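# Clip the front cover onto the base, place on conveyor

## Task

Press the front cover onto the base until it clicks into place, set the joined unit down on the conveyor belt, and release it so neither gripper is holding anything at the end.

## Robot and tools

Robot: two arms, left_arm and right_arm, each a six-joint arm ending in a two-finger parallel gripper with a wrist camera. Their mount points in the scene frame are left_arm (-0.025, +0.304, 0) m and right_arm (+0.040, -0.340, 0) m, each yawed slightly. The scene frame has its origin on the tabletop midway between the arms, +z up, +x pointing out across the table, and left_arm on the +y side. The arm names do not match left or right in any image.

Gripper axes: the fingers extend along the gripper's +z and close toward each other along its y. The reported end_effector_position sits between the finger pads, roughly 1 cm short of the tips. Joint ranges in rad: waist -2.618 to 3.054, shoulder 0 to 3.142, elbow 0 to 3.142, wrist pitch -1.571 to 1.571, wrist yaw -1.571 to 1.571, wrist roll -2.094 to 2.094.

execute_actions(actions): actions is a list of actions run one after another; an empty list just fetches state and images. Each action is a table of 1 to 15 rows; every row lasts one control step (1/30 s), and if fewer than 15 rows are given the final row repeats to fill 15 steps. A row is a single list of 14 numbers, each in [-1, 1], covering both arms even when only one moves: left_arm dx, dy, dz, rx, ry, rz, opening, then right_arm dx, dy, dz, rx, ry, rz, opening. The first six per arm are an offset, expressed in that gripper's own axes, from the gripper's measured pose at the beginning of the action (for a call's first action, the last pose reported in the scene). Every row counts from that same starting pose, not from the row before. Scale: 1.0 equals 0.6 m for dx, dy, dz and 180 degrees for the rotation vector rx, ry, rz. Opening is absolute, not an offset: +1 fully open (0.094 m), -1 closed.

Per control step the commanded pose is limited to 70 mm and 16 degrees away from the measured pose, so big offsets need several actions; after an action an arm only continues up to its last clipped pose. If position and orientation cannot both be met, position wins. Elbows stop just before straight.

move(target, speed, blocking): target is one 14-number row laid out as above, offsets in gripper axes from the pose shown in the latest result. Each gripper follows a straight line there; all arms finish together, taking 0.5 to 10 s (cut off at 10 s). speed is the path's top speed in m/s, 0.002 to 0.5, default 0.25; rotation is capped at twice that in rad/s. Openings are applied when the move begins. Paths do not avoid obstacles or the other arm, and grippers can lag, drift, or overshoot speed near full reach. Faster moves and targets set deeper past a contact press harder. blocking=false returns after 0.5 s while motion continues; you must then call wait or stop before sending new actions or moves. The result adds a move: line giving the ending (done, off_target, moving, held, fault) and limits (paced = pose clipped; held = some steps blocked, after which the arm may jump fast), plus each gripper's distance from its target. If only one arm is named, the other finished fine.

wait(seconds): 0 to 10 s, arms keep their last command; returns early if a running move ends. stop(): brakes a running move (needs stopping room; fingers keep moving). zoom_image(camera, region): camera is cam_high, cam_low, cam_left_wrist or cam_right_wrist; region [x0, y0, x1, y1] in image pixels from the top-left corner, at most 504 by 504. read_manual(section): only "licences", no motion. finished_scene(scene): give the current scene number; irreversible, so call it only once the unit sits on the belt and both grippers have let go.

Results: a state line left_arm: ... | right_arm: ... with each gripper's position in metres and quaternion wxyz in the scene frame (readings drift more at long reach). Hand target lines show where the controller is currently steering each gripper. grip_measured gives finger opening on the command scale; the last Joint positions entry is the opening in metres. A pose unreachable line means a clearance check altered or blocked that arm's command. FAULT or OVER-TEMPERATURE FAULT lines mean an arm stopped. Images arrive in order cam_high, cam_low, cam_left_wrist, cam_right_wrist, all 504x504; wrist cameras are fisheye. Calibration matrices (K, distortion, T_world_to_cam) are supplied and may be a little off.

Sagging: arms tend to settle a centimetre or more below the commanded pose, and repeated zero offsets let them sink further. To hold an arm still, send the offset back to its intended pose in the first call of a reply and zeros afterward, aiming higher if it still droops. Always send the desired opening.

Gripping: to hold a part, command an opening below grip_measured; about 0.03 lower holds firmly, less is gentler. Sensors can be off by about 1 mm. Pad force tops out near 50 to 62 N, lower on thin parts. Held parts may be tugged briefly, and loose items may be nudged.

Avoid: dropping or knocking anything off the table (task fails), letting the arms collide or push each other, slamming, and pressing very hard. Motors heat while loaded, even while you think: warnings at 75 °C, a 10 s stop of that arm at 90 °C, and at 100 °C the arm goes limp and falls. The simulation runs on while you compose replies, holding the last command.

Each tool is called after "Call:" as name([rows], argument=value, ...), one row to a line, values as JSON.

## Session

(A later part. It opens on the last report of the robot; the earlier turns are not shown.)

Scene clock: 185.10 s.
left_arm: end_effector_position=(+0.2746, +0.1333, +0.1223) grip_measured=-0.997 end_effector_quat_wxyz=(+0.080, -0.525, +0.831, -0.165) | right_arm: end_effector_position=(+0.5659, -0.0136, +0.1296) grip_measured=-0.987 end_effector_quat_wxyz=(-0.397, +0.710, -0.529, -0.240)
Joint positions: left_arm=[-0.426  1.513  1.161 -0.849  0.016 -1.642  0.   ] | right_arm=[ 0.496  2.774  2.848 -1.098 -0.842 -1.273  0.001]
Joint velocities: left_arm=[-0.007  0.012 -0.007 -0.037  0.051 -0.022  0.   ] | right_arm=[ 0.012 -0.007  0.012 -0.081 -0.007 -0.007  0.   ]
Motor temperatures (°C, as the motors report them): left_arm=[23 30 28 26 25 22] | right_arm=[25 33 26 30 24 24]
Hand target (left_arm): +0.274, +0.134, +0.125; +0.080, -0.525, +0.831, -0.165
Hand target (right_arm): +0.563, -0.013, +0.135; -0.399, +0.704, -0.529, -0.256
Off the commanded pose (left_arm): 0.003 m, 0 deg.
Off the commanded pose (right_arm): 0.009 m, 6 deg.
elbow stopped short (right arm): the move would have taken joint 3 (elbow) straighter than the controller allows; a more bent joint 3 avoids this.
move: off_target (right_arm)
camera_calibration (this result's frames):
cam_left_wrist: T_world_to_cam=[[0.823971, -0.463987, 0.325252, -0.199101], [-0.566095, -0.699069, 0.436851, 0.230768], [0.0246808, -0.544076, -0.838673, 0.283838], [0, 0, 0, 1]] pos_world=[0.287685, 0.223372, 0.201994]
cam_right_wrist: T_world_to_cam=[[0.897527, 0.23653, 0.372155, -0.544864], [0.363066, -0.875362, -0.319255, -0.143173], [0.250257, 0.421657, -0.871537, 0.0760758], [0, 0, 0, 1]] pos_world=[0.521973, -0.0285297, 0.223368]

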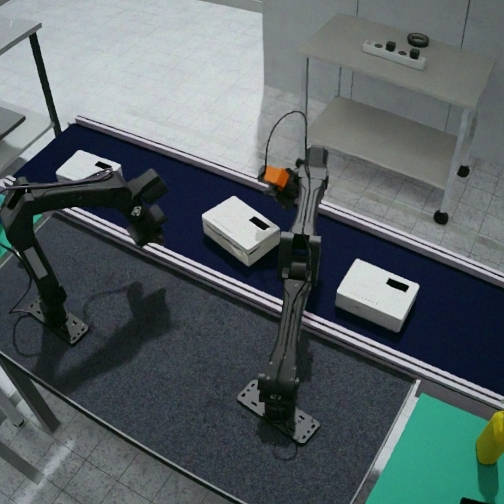

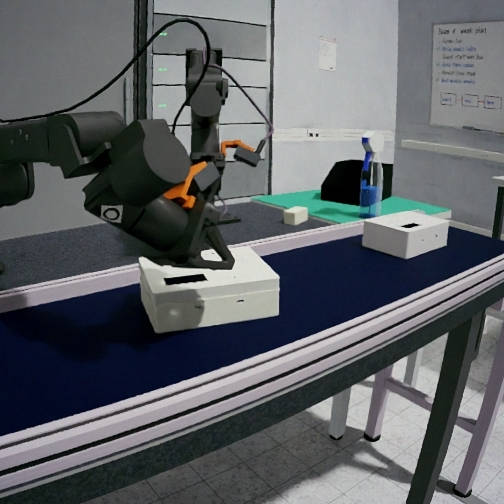

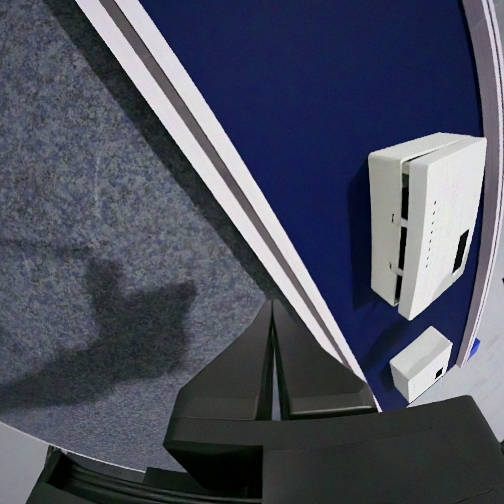

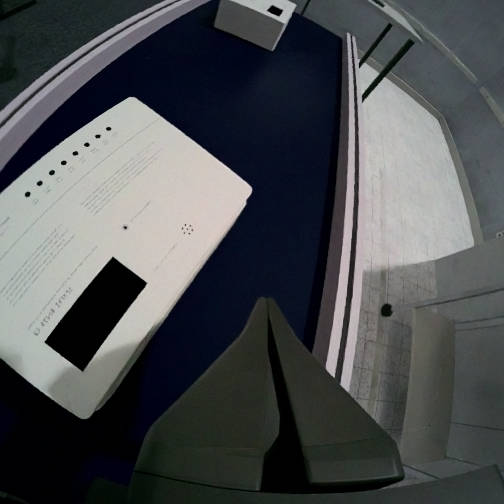

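Call:
move(target=[0,0,-0.005,0,0,0,-1,0.104,0.042,0.078,0,0,0,-1], speed=0.12)

Scene clock: 186.80 s.
left_arm: end_effector_position=(+0.2746, +0.1333, +0.1223) grip_measured=-0.997 end_effector_quat_wxyz=(+0.080, -0.525, +0.831, -0.165) | right_arm: end_effector_position=(+0.5673, -0.0145, +0.0398) grip_measured=-0.987 end_effector_quat_wxyz=(-0.393, +0.712, -0.530, -0.239)
Joint positions: left_arm=[-0.426  1.513  1.161 -0.849  0.016 -1.642  0.   ] | right_arm=[ 0.495  2.697  2.341 -0.682 -0.836 -1.283  0.001]
Joint velocities: left_arm=[-0.012 -0.022 -0.012 -0.007 -0.007 -0.051 -0.001] | right_arm=[-0.007 -0.002  0.002 -0.007  0.037  0.066 -0.001]
Motor temperatures (°C, as the motors report them): left_arm=[23 30 28 26 25 22] | right_arm=[25 34 26 30 24 24]
Hand target (left_arm): +0.274, +0.134, +0.125; +0.080, -0.525, +0.831, -0.165
Hand target (right_arm): +0.566, -0.012, +0.048; -0.397, +0.710, -0.529, -0.241
Off the commanded pose (left_arm): 0.003 m, 0 deg.
Off the commanded pose (right_arm): 0.008 m, 1 deg.
move: done
camera_calibration (this result's frames):
cam_left_wrist: T_world_to_cam=[[0.823971, -0.463987, 0.325252, -0.199101], [-0.566095, -0.699069, 0.436851, 0.230768], [0.0246808, -0.544076, -0.838673, 0.283838], [0, 0, 0, 1]] pos_world=[0.287685, 0.223372, 0.201994]
cam_right_wrist: T_world_to_cam=[[0.897946, 0.241506, 0.367923, -0.512447], [0.363784, -0.8778, -0.311655, -0.173942], [0.247696, 0.413694, -0.876073, -0.000613737], [0, 0, 0, 1]] pos_world=[0.523579, -0.0286737, 0.133793]

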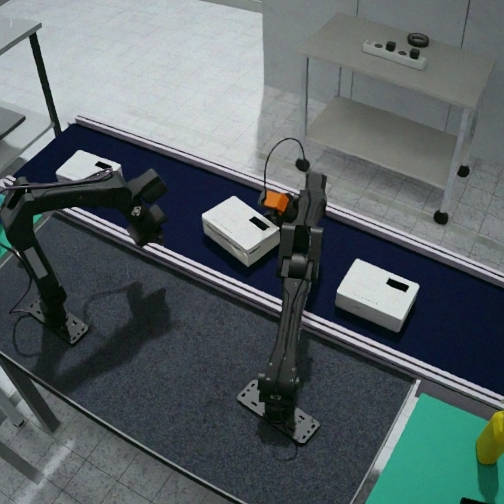

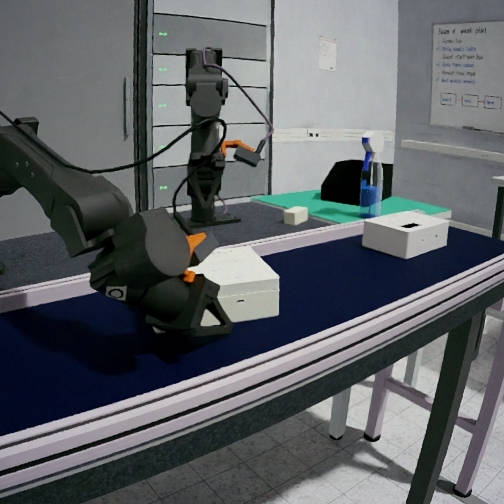

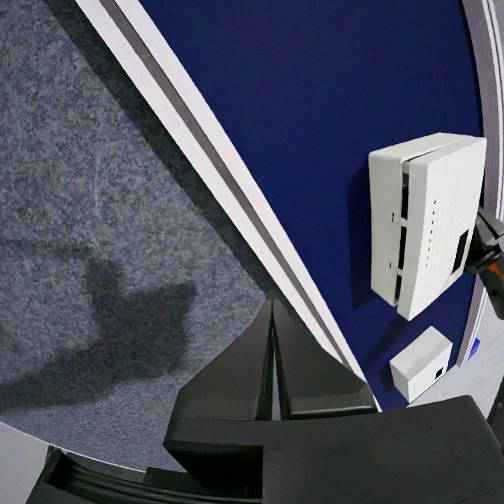

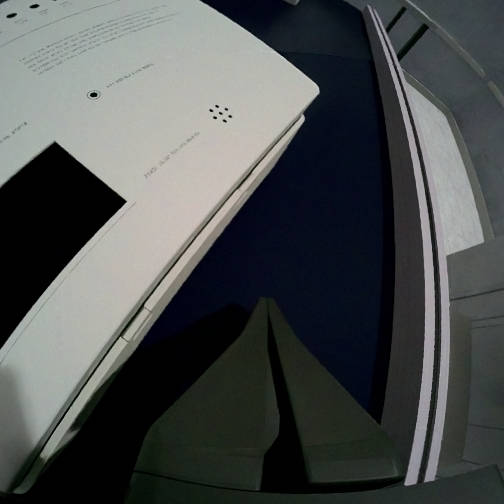

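Call:
move(target=[0,0,-0.005,0,0,0,-1,-0.024,0.038,0.0,-0.084,-0.034,-0.063,-1], speed=0.12)

Scene clock: 188.83 s.
left_arm: end_effector_position=(+0.2746, +0.1333, +0.1223) grip_measured=-0.997 end_effector_quat_wxyz=(+0.080, -0.525, +0.831, -0.165) | right_arm: end_effector_position=(+0.5462, -0.0124, +0.0396) grip_measured=-0.987 end_effector_quat_wxyz=(-0.382, +0.779, -0.426, -0.257)
Joint positions: left_arm=[-0.426  1.513  1.161 -0.849  0.016 -1.642  0.   ] | right_arm=[ 0.495  2.94   2.848 -1.149 -0.915 -1.641  0.001]
Joint velocities: left_arm=[-0.007  0.007  0.002  0.022 -0.037 -0.007 -0.   ] | right_arm=[-0.017  0.002  0.027 -0.066  0.022 -0.007 -0.   ]
Motor temperatures (°C, as the motors report them): left_arm=[23 30 28 26 25 22] | right_arm=[25 34 27 30 24 24]
Hand target (left_arm): +0.274, +0.134, +0.125; +0.080, -0.525, +0.831, -0.165
Hand target (right_arm): +0.540, -0.010, +0.043; -0.384, +0.776, -0.419, -0.273
Off the commanded pose (left_arm): 0.003 m, 0 deg.
Off the commanded pose (right_arm): 0.007 m, 8 deg.
elbow stopped short (right arm): the move would have taken joint 3 (elbow) straighter than the controller allows; a more bent joint 3 avoids this.
move: off_target (right_arm)
camera_calibration (this result's frames):
cam_left_wrist: T_world_to_cam=[[0.823971, -0.463987, 0.325252, -0.199101], [-0.566095, -0.699069, 0.436851, 0.230768], [0.0246808, -0.544076, -0.838673, 0.283838], [0, 0, 0, 1]] pos_world=[0.287685, 0.223372, 0.201994]
cam_right_wrist: T_world_to_cam=[[0.784337, 0.444192, 0.433022, -0.43197], [0.584369, -0.763295, -0.275489, -0.284935], [0.208153, 0.469121, -0.858253, 0.0250807], [0, 0, 0, 1]] pos_world=[0.500096, -0.0373772, 0.130082]

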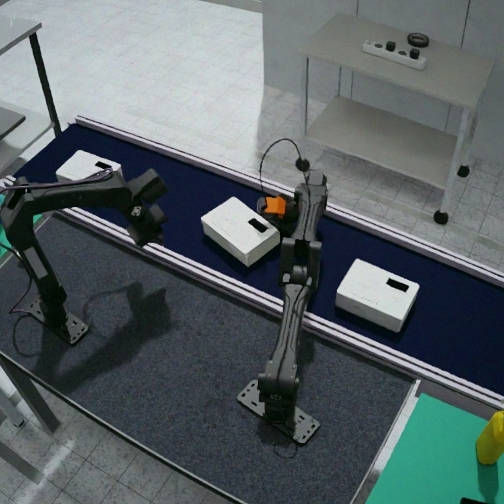

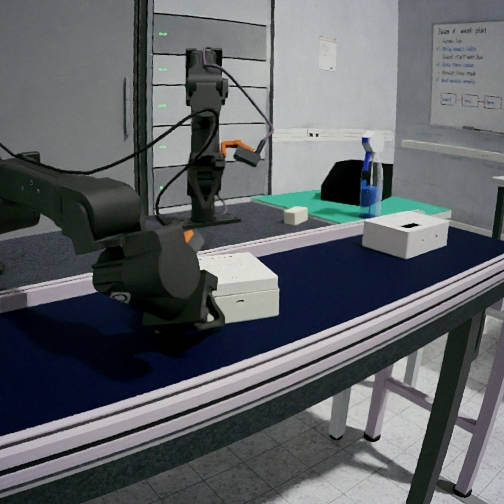

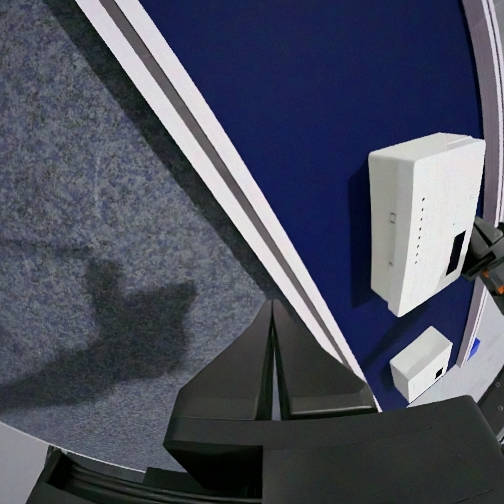

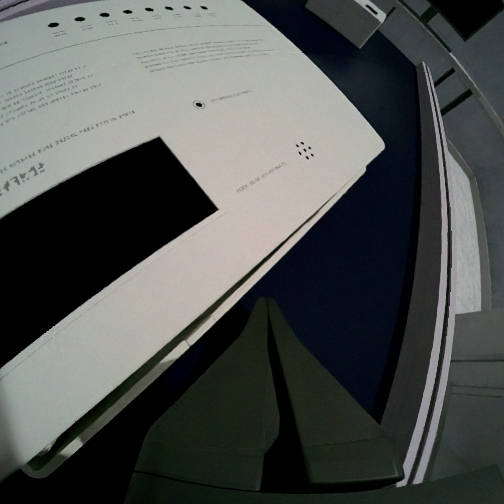

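Call:
move(target=[0,0,-0.005,0,0,0,-1,-0.086,0.113,0.023,-0.10,-0.052,-0.08,-1], speed=0.06)

Scene clock: 193.13 s.
left_arm: end_effector_position=(+0.2746, +0.1333, +0.1223) grip_measured=-0.997 end_effector_quat_wxyz=(+0.080, -0.525, +0.831, -0.165) | right_arm: end_effector_position=(+0.4728, -0.0077, +0.0315) grip_measured=-0.987 end_effector_quat_wxyz=(-0.335, +0.847, -0.289, -0.295)
Joint positions: left_arm=[-0.426  1.513  1.161 -0.849  0.016 -1.642  0.   ] | right_arm=[ 0.548  2.94   2.849 -1.487 -0.926 -2.1    0.001]
Joint velocities: left_arm=[-0.002 -0.002  0.007 -0.037  0.022  0.037 -0.001] | right_arm=[-0.002 -0.007 -0.002 -0.037 -0.007 -0.007 -0.001]
Motor temperatures (°C, as the motors report them): left_arm=[23 30 28 26 25 22] | right_arm=[25 35 27 30 24 24]
Hand target (left_arm): +0.274, +0.134, +0.125; +0.080, -0.525, +0.831, -0.165
Hand target (right_arm): +0.461, +0.000, +0.044; -0.333, +0.845, -0.281, -0.310
Off the commanded pose (left_arm): 0.003 m, 0 deg.
Off the commanded pose (right_arm): 0.018 m, 7 deg.
joint sent to its limit (right arm) — the command would take joint 6 (wrist roll) past its lower limit, so that joint was sent only as far as its limit.
move: off_target (right_arm)
camera_calibration (this result's frames):
cam_left_wrist: T_world_to_cam=[[0.823971, -0.463987, 0.325252, -0.199101], [-0.566095, -0.699069, 0.436851, 0.230768], [0.0246808, -0.544076, -0.838673, 0.283838], [0, 0, 0, 1]] pos_world=[0.287685, 0.223372, 0.201994]
cam_right_wrist: T_world_to_cam=[[0.581286, 0.679237, 0.448045, -0.275653], [0.809443, -0.538936, -0.23313, -0.346746], [0.0831171, 0.498182, -0.86308, 0.0907359], [0, 0, 0, 1]] pos_world=[0.433362, -0.044843, 0.12098]

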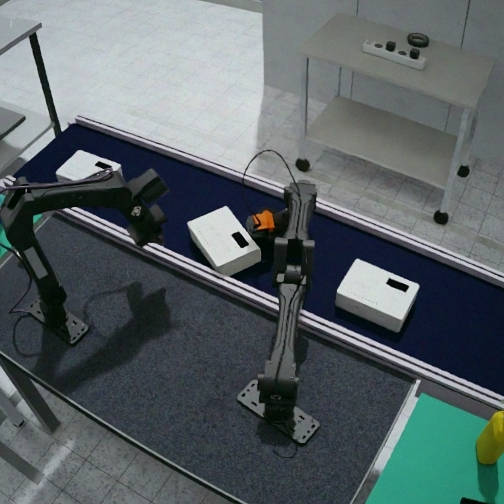

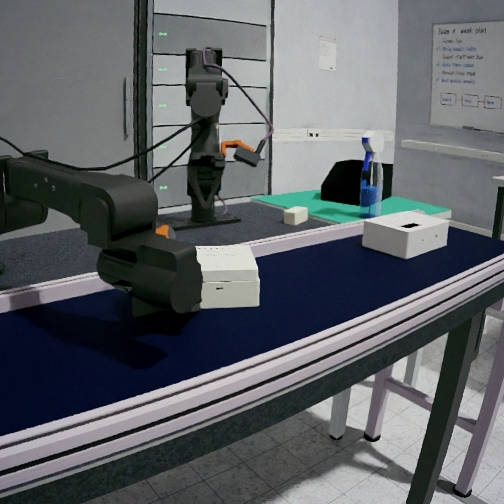

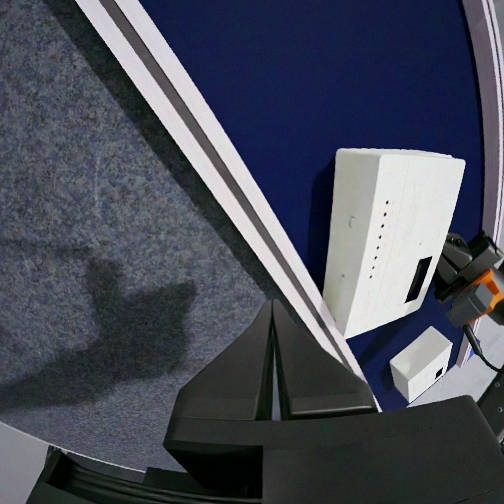

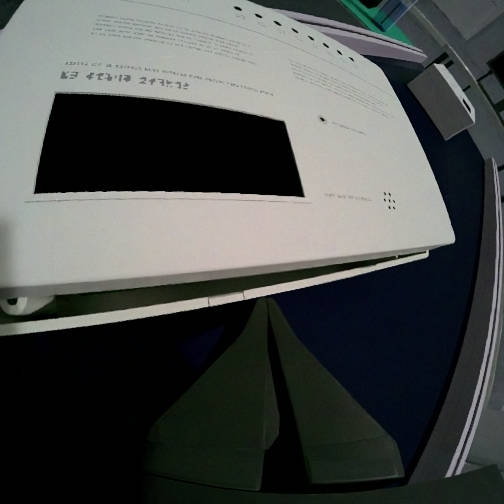

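Call:
move(target=[0.027,-0.076,0.144,0.05,0,0,-1,-0.009,-0.005,-0.008,0,0,0,-1], speed=0.1)

Scene clock: 195.17 s.
left_arm: end_effector_position=(+0.3332, +0.0857, +0.0614) grip_measured=-0.997 end_effector_quat_wxyz=(+0.114, -0.517, +0.815, -0.235) | right_arm: end_effector_position=(+0.4731, -0.0078, +0.0312) grip_measured=-0.987 end_effector_quat_wxyz=(-0.335, +0.848, -0.288, -0.294)
Joint positions: left_arm=[-0.462  1.739  1.078 -0.382  0.004 -1.679  0.   ] | right_arm=[ 0.548  2.94   2.849 -1.486 -0.924 -2.1    0.001]
Joint velocities: left_arm=[-0.007  0.007  0.007  0.095 -0.081  0.037 -0.   ] | right_arm=[-0.012  0.002 -0.002 -0.051 -0.022  0.037 -0.   ]
Motor temperatures (°C, as the motors report them): left_arm=[23 30 28 26 25 22] | right_arm=[25 35 27 30 24 24]
Hand target (left_arm): +0.332, +0.086, +0.058; +0.120, -0.517, +0.816, -0.230
Hand target (right_arm): +0.473, -0.008, +0.039; -0.336, +0.847, -0.289, -0.294
Off the commanded pose (left_arm): 0.003 m, 1 deg.
Off the commanded pose (right_arm): 0.008 m, 0 deg.
move: done
camera_calibration (this result's frames):
cam_left_wrist: T_world_to_cam=[[0.771523, -0.427892, 0.470809, -0.244218], [-0.621539, -0.664911, 0.414225, 0.274222], [0.135802, -0.61221, -0.778946, 0.170625], [0, 0, 0, 1]] pos_world=[0.335688, 0.182292, 0.134298]
cam_right_wrist: T_world_to_cam=[[0.580196, 0.679922, 0.448418, -0.275098], [0.810053, -0.539021, -0.230804, -0.347446], [0.0847778, 0.497154, -0.863511, 0.0897544], [0, 0, 0, 1]] pos_world=[0.433451, -0.0448569, 0.120671]

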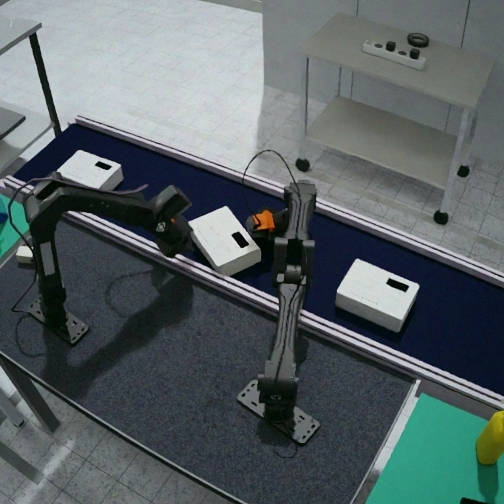

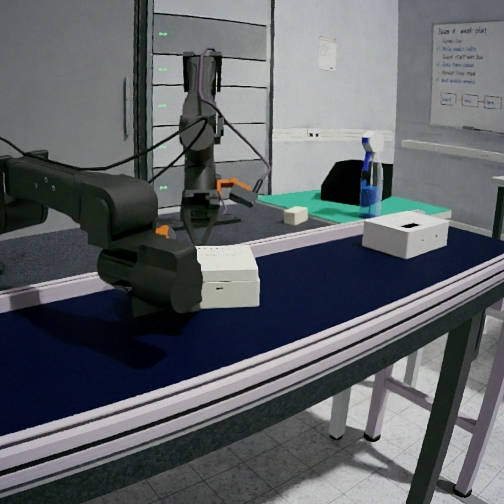

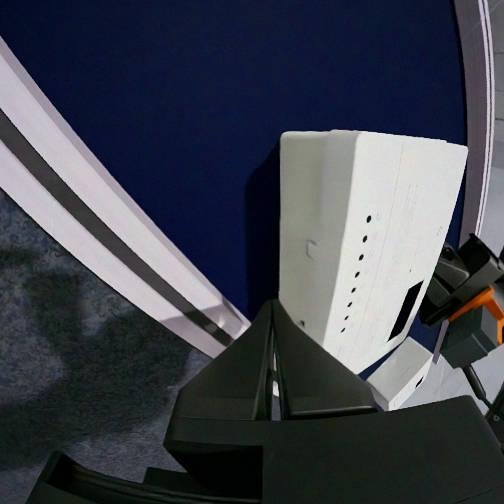

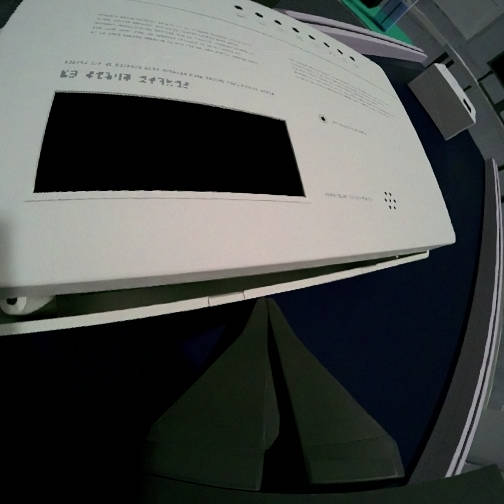

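Call:
move(target=[0.003,-0.05,0.048,0,0,0,-1,-0.009,-0.005,-0.008,0,0,0,-1], speed=0.05)

Scene clock: 196.53 s.
left_arm: end_effector_position=(+0.3571, +0.0709, +0.0415) grip_measured=-0.997 end_effector_quat_wxyz=(+0.106, -0.520, +0.819, -0.220) | right_arm: end_effector_position=(+0.4732, -0.0079, +0.0310) grip_measured=-0.987 end_effector_quat_wxyz=(-0.334, +0.848, -0.288, -0.294)
Joint positions: left_arm=[-0.462  1.89   1.204 -0.392  0.005 -1.679  0.   ] | right_arm=[ 0.548  2.94   2.849 -1.486 -0.922 -2.1    0.001]
Joint velocities: left_arm=[ 0.002 -0.017  0.002 -0.051 -0.081 -0.007  0.001] | right_arm=[-0.007  0.007  0.017 -0.022 -0.037  0.125 -0.   ]
Motor temperatures (°C, as the motors report them): left_arm=[23 30 28 27 25 22] | right_arm=[25 35 27 30 24 24]
Hand target (left_arm): +0.368, +0.066, +0.051; +0.114, -0.517, +0.815, -0.235
Hand target (right_arm): +0.473, -0.008, +0.039; -0.336, +0.847, -0.289, -0.293
Off the commanded pose (left_arm): 0.016 m, 2 deg.
Off the commanded pose (right_arm): 0.008 m, 0 deg.
move: off_target (left_arm)
camera_calibration (this result's frames):
cam_left_wrist: T_world_to_cam=[[0.785448, -0.436425, 0.438867, -0.262689], [-0.608898, -0.672006, 0.421488, 0.283174], [0.110973, -0.598282, -0.793564, 0.151293], [0, 0, 0, 1]] pos_world=[0.361963, 0.166166, 0.115992]
cam_right_wrist: T_world_to_cam=[[0.579772, 0.680496, 0.448097, -0.274771], [0.810272, -0.539305, -0.229366, -0.347815], [0.085578, 0.49606, -0.86406, 0.0892488], [0, 0, 0, 1]] pos_world=[0.433492, -0.0448706, 0.120463]

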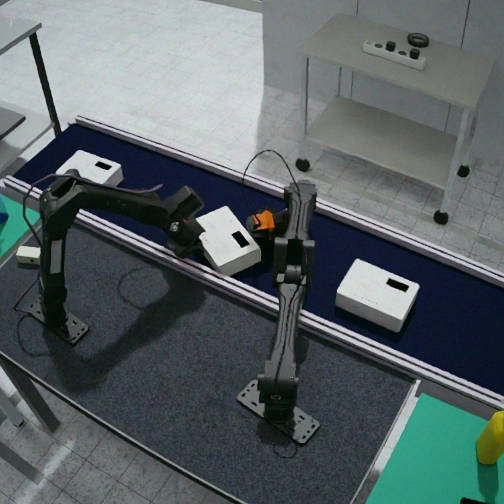

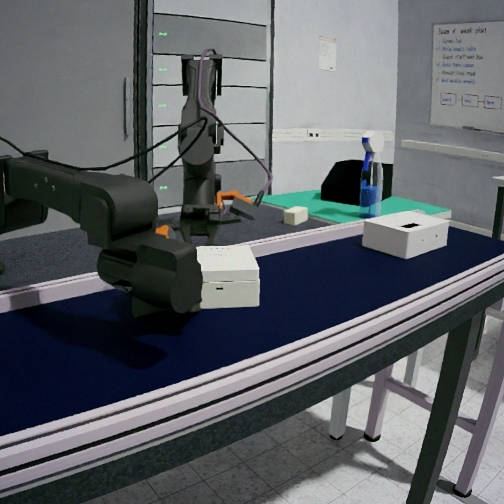

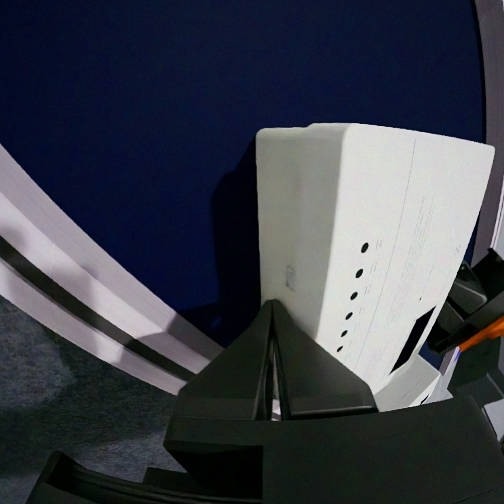

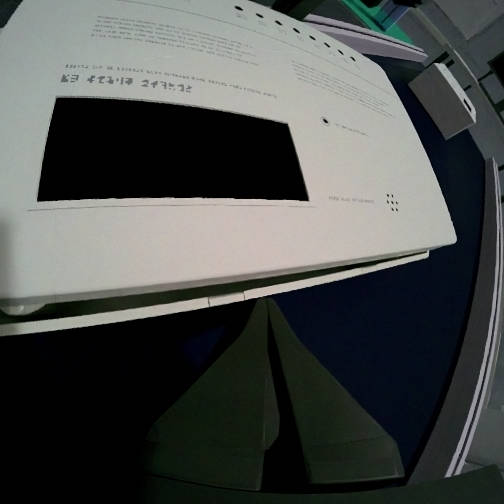

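Call:
move(target=[0.025,-0.082,-0.05,0,0,0,-1,-0.033,0.005,0.013,0,0,0,-1], speed=0.04)

Scene clock: 198.63 s.
left_arm: end_effector_position=(+0.3629, +0.0595, +0.0787) grip_measured=-0.997 end_effector_quat_wxyz=(+0.087, -0.525, +0.824, -0.191) | right_arm: end_effector_position=(+0.4741, -0.0109, +0.0314) grip_measured=-0.987 end_effector_quat_wxyz=(-0.338, +0.853, -0.291, -0.270)
Joint positions: left_arm=[-0.477  1.927  1.443 -0.664  0.005 -1.698  0.   ] | right_arm=[ 0.548  2.757  2.499 -1.258 -0.894 -2.068  0.001]
Joint velocities: left_arm=[-0.002 -0.007 -0.017 -0.007  0.022  0.007  0.   ] | right_arm=[-0.007 -0.002 -0.037  0.007  0.022  0.022 -0.   ]
Motor temperatures (°C, as the motors report them): left_arm=[23 30 28 27 25 22] | right_arm=[25 36 27 30 24 24]
Hand target (left_arm): +0.377, +0.047, +0.092; +0.105, -0.520, +0.819, -0.220
Hand target (right_arm): +0.457, +0.002, +0.039; -0.333, +0.848, -0.288, -0.294
Off the commanded pose (left_arm): 0.024 m, 4 deg.
Off the commanded pose (right_arm): 0.024 m, 3 deg.
move: off_target (left_arm, right_arm)
camera_calibration (this result's frames):
cam_left_wrist: T_world_to_cam=[[0.812104, -0.44699, 0.375082, -0.292519], [-0.580333, -0.685724, 0.439315, 0.252414], [0.0608335, -0.574442, -0.816282, 0.19192], [0, 0, 0, 1]] pos_world=[0.372365, 0.15258, 0.15549]
cam_right_wrist: T_world_to_cam=[[0.573934, 0.674386, 0.464547, -0.271258], [0.808133, -0.55813, -0.188183, -0.350514], [0.13237, 0.48342, -0.865323, 0.0686596], [0, 0, 0, 1]] pos_world=[0.429857, -0.0458915, 0.119464]

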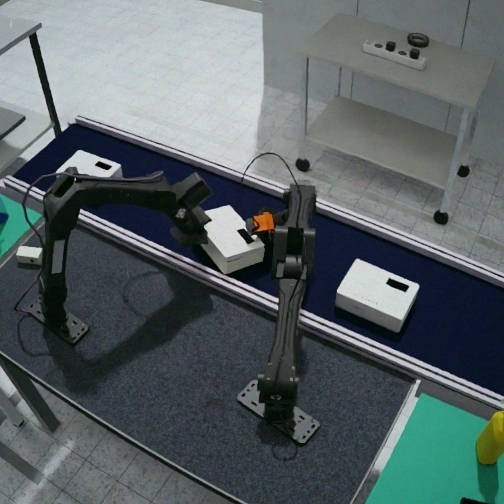

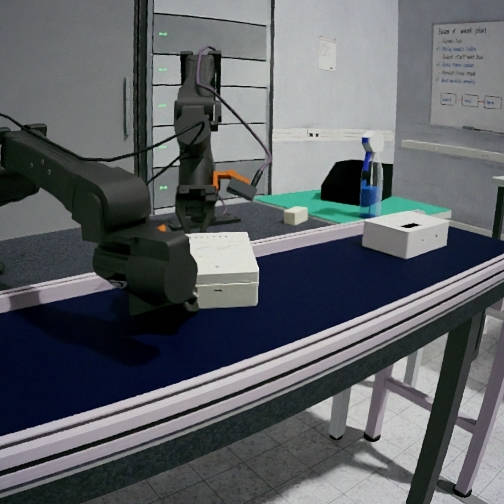

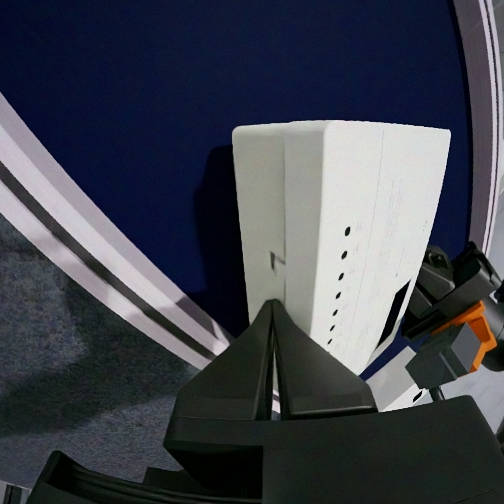

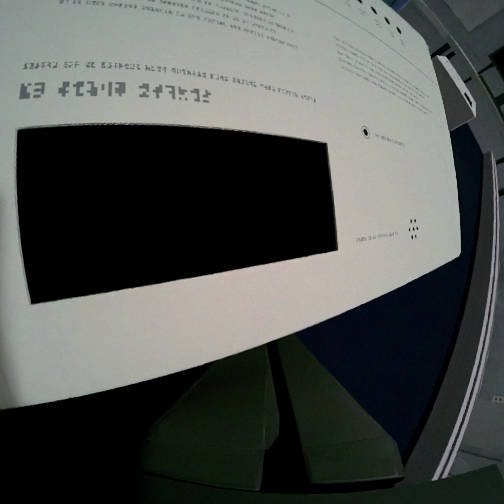

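Call:
move(target=[-0.003,0.03,0.052,0.03,0,0,-1,-0.009,-0.005,-0.008,0,0,0,-1], speed=0.04)

Scene clock: 200.27 s.
left_arm: end_effector_position=(+0.3594, +0.0616, +0.0593) grip_measured=-0.997 end_effector_quat_wxyz=(+0.109, -0.519, +0.814, -0.237) | right_arm: end_effector_position=(+0.4760, -0.0121, +0.0309) grip_measured=-0.987 end_effector_quat_wxyz=(-0.338, +0.854, -0.292, -0.267)
Joint positions: left_arm=[-0.477  1.867  1.232 -0.409  0.006 -1.698  0.   ] | right_arm=[ 0.545  2.757  2.497 -1.252 -0.89  -2.067  0.001]
Joint velocities: left_arm=[-0.002 -0.002 -0.022  0.022 -0.022 -0.007  0.   ] | right_arm=[-0.017  0.007 -0.002  0.051  0.066 -0.007  0.001]
Motor temperatures (°C, as the motors report them): left_arm=[23 30 28 27 25 22] | right_arm=[25 36 27 30 24 24]
Hand target (left_arm): +0.359, +0.062, +0.043; +0.112, -0.520, +0.815, -0.229
Hand target (right_arm): +0.474, -0.011, +0.039; -0.338, +0.853, -0.292, -0.270
Off the commanded pose (left_arm): 0.017 m, 1 deg.
Off the commanded pose (right_arm): 0.009 m, 0 deg.
move: off_target (left_arm)
camera_calibration (this result's frames):
cam_left_wrist: T_world_to_cam=[[0.775538, -0.423102, 0.468535, -0.27537], [-0.617663, -0.661974, 0.424597, 0.273169], [0.13051, -0.618688, -0.77472, 0.152765], [0, 0, 0, 1]] pos_world=[0.362349, 0.158835, 0.131384]
cam_right_wrist: T_world_to_cam=[[0.574073, 0.673067, 0.466285, -0.271442], [0.806958, -0.561587, -0.182865, -0.352455], [0.138779, 0.48125, -0.865528, 0.0655071], [0, 0, 0, 1]] pos_world=[0.431153, -0.0467607, 0.118816]

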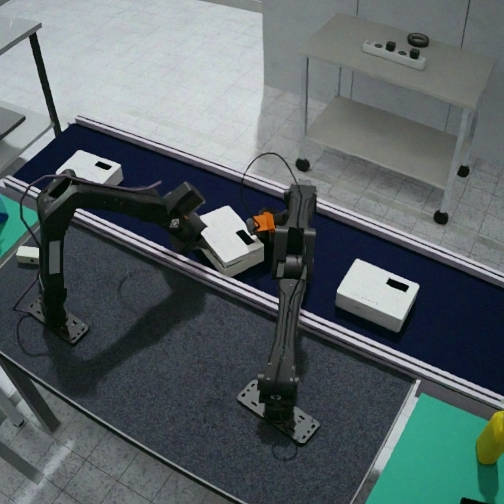

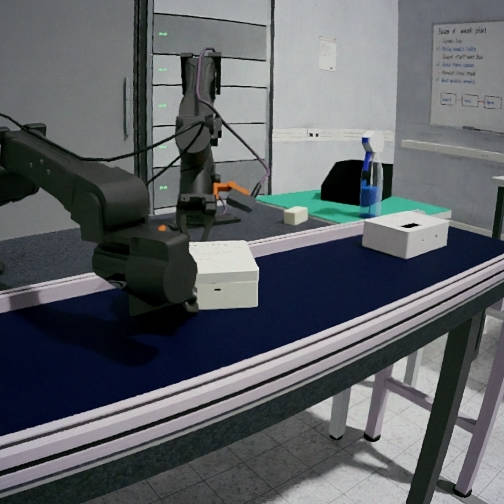

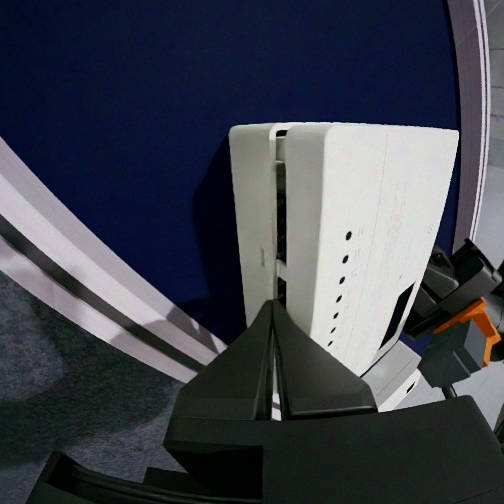

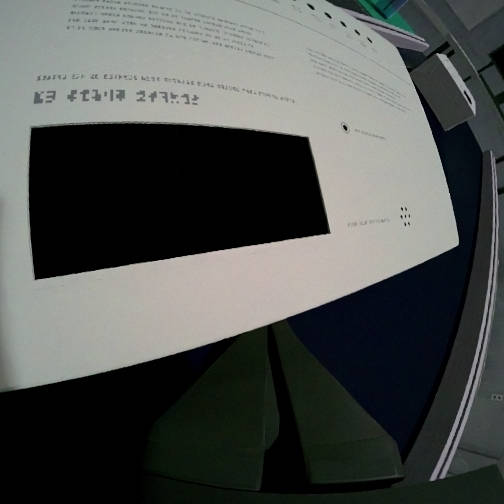

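Call:
move(target=[0,0.014,0.025,0,0,0,-1,0.03,-0.02,-0.045,0,0,0,-1], speed=0.08)

Call:
move(target=[0,0.014,0.025,0,0,0,-1,-0.1,-0.065,-0.095,0.073,0.047,0.07,-1], speed=0.12)

Scene clock: 201.93 s.
left_arm: end_effector_position=(+0.3644, +0.0585, +0.0602) grip_measured=-0.997 end_effector_quat_wxyz=(+0.116, -0.516, +0.810, -0.253) | right_arm: end_effector_position=(+0.5033, -0.0297, +0.0372) grip_measured=-0.987 end_effector_quat_wxyz=(-0.350, +0.852, -0.302, -0.247)
Joint positions: left_arm=[-0.477  1.865  1.212 -0.352  0.006 -1.698  0.   ] | right_arm=[ 0.498  2.918  2.848 -1.423 -0.883 -2.084  0.001]
Joint velocities: left_arm=[-0.007 -0.017  0.002  0.007  0.007 -0.022  0.   ] | right_arm=[ 0.007  0.017 -0.007 -0.022 -0.066  0.037  0.   ]
Motor temperatures (°C, as the motors report them): left_arm=[23 30 28 27 25 22] | right_arm=[25 36 27 30 24 24]
Hand target (left_arm): +0.359, +0.061, +0.043; +0.109, -0.519, +0.814, -0.237
Hand target (right_arm): +0.502, -0.031, +0.040; -0.352, +0.850, -0.302, -0.251
Off the commanded pose (left_arm): 0.019 m, 2 deg.
Off the commanded pose (right_arm): 0.004 m, 3 deg.
elbow stopped short (right arm): the move would have taken joint 3 (elbow) straighter than the controller allows; a more bent joint 3 avoids this.
move: off_target (left_arm, right_arm)
camera_calibration (this result's frames):
cam_left_wrist: T_world_to_cam=[[0.759708, -0.413143, 0.502152, -0.277811], [-0.6314, -0.653331, 0.417723, 0.278718], [0.155492, -0.634406, -0.7572, 0.141606], [0, 0, 0, 1]] pos_world=[0.365019, 0.157155, 0.1303]
cam_right_wrist: T_world_to_cam=[[0.582395, 0.650011, 0.488161, -0.283899], [0.7915, -0.590329, -0.158238, -0.377176], [0.18532, 0.478537, -0.858289, 0.0518568], [0, 0, 0, 1]] pos_world=[0.454266, -0.0629354, 0.123413]

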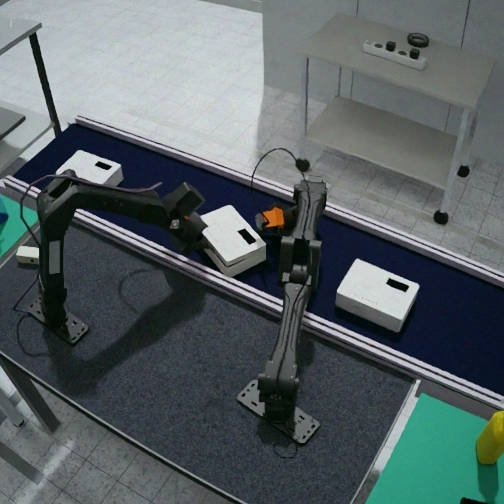

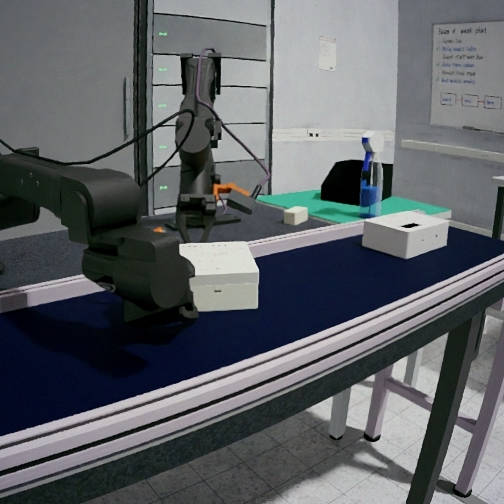

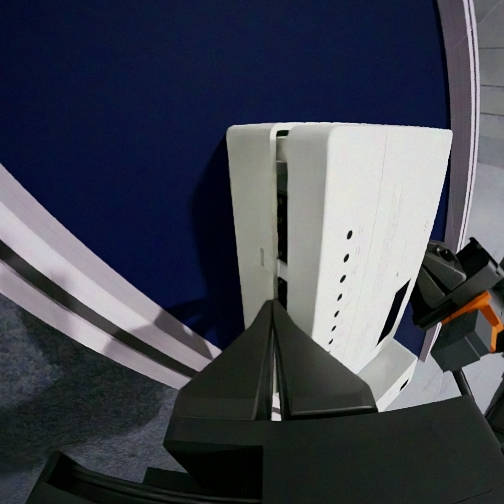

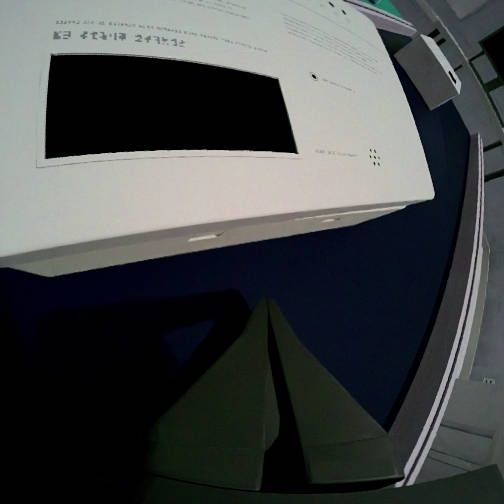

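Scene clock: 204.10 s.
left_arm: end_effector_position=(+0.3688, +0.0557, +0.0605) grip_measured=-0.997 end_effector_quat_wxyz=(+0.124, -0.514, +0.806, -0.268) | right_arm: end_effector_position=(+0.5091, -0.0346, +0.1209) grip_measured=-0.987 end_effector_quat_wxyz=(-0.388, +0.785, -0.449, -0.181)
Joint positions: left_arm=[-0.477  1.865  1.193 -0.299  0.006 -1.698  0.   ] | right_arm=[ 0.509  2.34   2.053 -0.81  -0.778 -1.555  0.001]
Joint velocities: left_arm=[-0.002  0.007 -0.012  0.037  0.022  0.022 -0.001] | right_arm=[ 0.027 -0.002 -0.012  0.066 -0.037  0.051 -0.   ]
Motor temperatures (°C, as the motors report them): left_arm=[23 30 28 27 25 22] | right_arm=[25 36 27 30 24 24]
Hand target (left_arm): +0.364, +0.058, +0.043; +0.116, -0.516, +0.810, -0.253
Hand target (right_arm): +0.503, -0.030, +0.130; -0.392, +0.783, -0.446, -0.184
Off the commanded pose (left_arm): 0.018 m, 2 deg.
Off the commanded pose (right_arm): 0.013 m, 1 deg.
move: off_target (left_arm, right_arm)
camera_calibration (this result's frames):
cam_left_wrist: T_world_to_cam=[[0.744516, -0.403585, 0.531803, -0.279234], [-0.643576, -0.645671, 0.410998, 0.284018], [0.177497, -0.64825, -0.74045, 0.131057], [0, 0, 0, 1]] pos_world=[0.367419, 0.155645, 0.128808]
cam_right_wrist: T_world_to_cam=[[0.773441, 0.405112, 0.487518, -0.43059], [0.534076, -0.830732, -0.156993, -0.248902], [0.341396, 0.381797, -0.858883, 0.0422886], [0, 0, 0, 1]] pos_world=[0.451531, -0.0484793, 0.207165]

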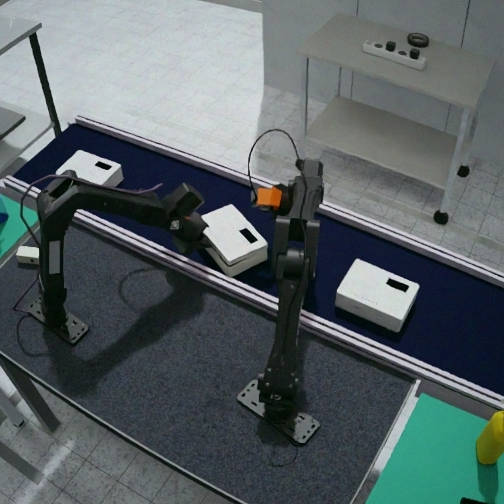

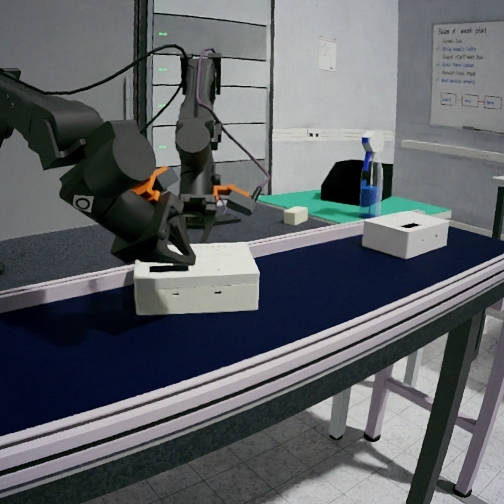

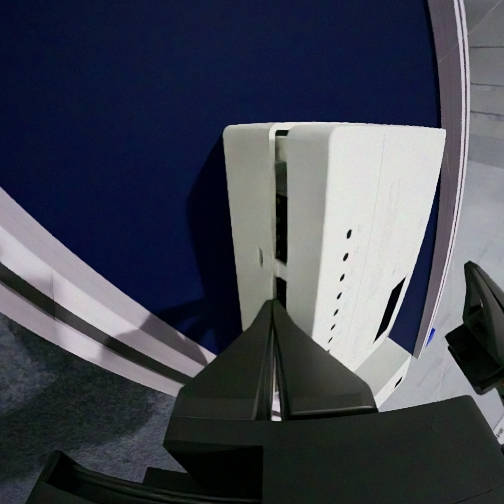

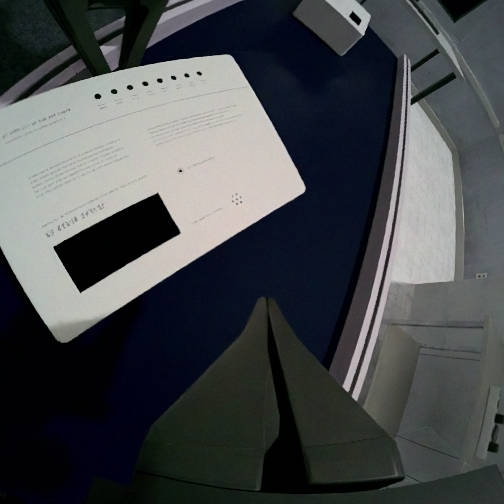

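Call:
zoom_image(camera="cam_left_wrist", region=[200, 110, 400, 330])

Region (200, 110, 400, 330) of cam_left_wrist's 504x504 image, scaled by 2.291, with more detail than that image has; it fills the left 458 columns of this view, and the rest is white.

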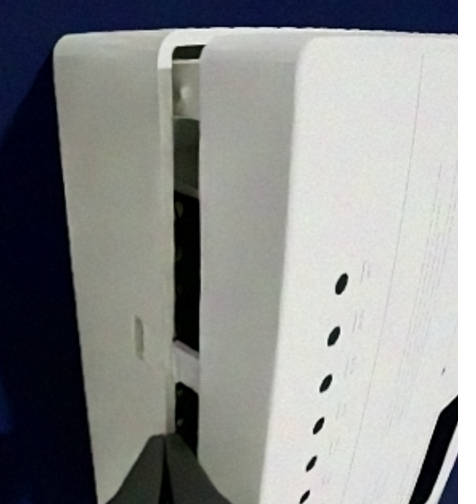

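Call:
move(target=[0,0.016,0.014,-0.01,0,0,-1,-0.128,0.093,0.055,0,0,0,-1], speed=0.12)

Scene clock: 205.90 s.
left_arm: end_effector_position=(+0.3688, +0.0557, +0.0605) grip_measured=-0.997 end_effector_quat_wxyz=(+0.124, -0.514, +0.806, -0.268) | right_arm: end_effector_position=(+0.4281, +0.0177, +0.1183) grip_measured=-0.987 end_effector_quat_wxyz=(-0.383, +0.787, -0.449, -0.180)
Joint positions: left_arm=[-0.477  1.865  1.193 -0.299  0.006 -1.698  0.   ] | right_arm=[ 0.688  2.094  1.628 -0.504 -0.681 -1.357  0.001]
Joint velocities: left_arm=[-0.007  0.012 -0.022  0.007 -0.066 -0.037 -0.   ] | right_arm=[-0.007  0.002  0.007 -0.037  0.007 -0.022  0.   ]
Motor temperatures (°C, as the motors report them): left_arm=[23 30 28 27 25 22] | right_arm=[25 36 27 30 24 24]
Hand target (left_arm): +0.365, +0.057, +0.048; +0.116, -0.516, +0.810, -0.256
Hand target (right_arm): +0.424, +0.018, +0.126; -0.389, +0.784, -0.449, -0.181
Off the commanded pose (left_arm): 0.013 m, 2 deg.
Off the commanded pose (right_arm): 0.007 m, 1 deg.
move: off_target (left_arm)
camera_calibration (this result's frames):
cam_left_wrist: T_world_to_cam=[[0.744516, -0.403585, 0.531803, -0.279234], [-0.643576, -0.645671, 0.410998, 0.284018], [0.177497, -0.64825, -0.74045, 0.131057], [0, 0, 0, 1]] pos_world=[0.367419, 0.155645, 0.128808]
cam_right_wrist: T_world_to_cam=[[0.773184, 0.411528, 0.482525, -0.387283], [0.535963, -0.830757, -0.150289, -0.16423], [0.339013, 0.374817, -0.862892, 0.0493485], [0, 0, 0, 1]] pos_world=[0.370732, 0.00444555, 0.204774]

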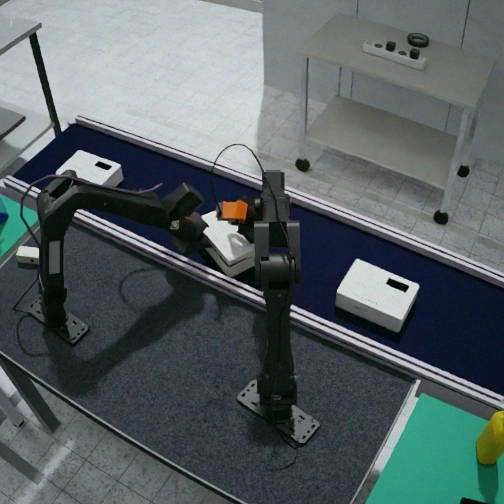

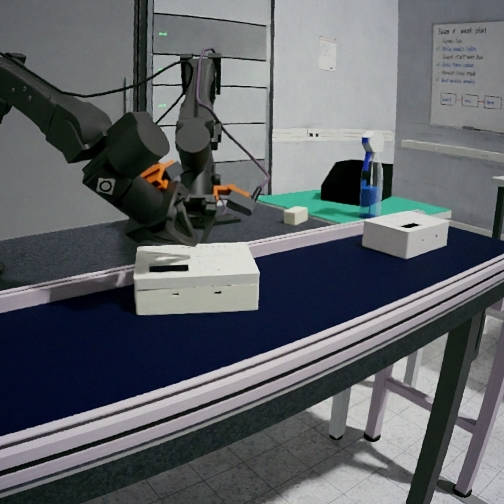

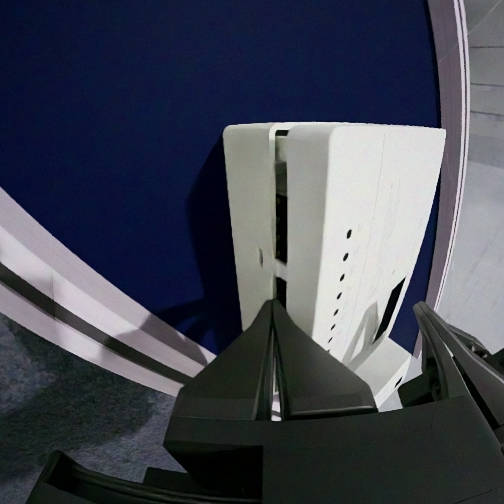

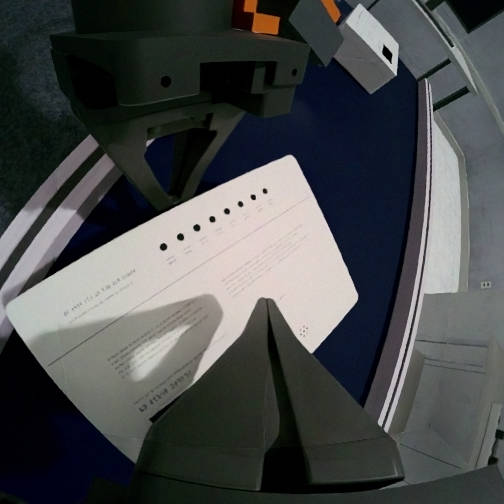

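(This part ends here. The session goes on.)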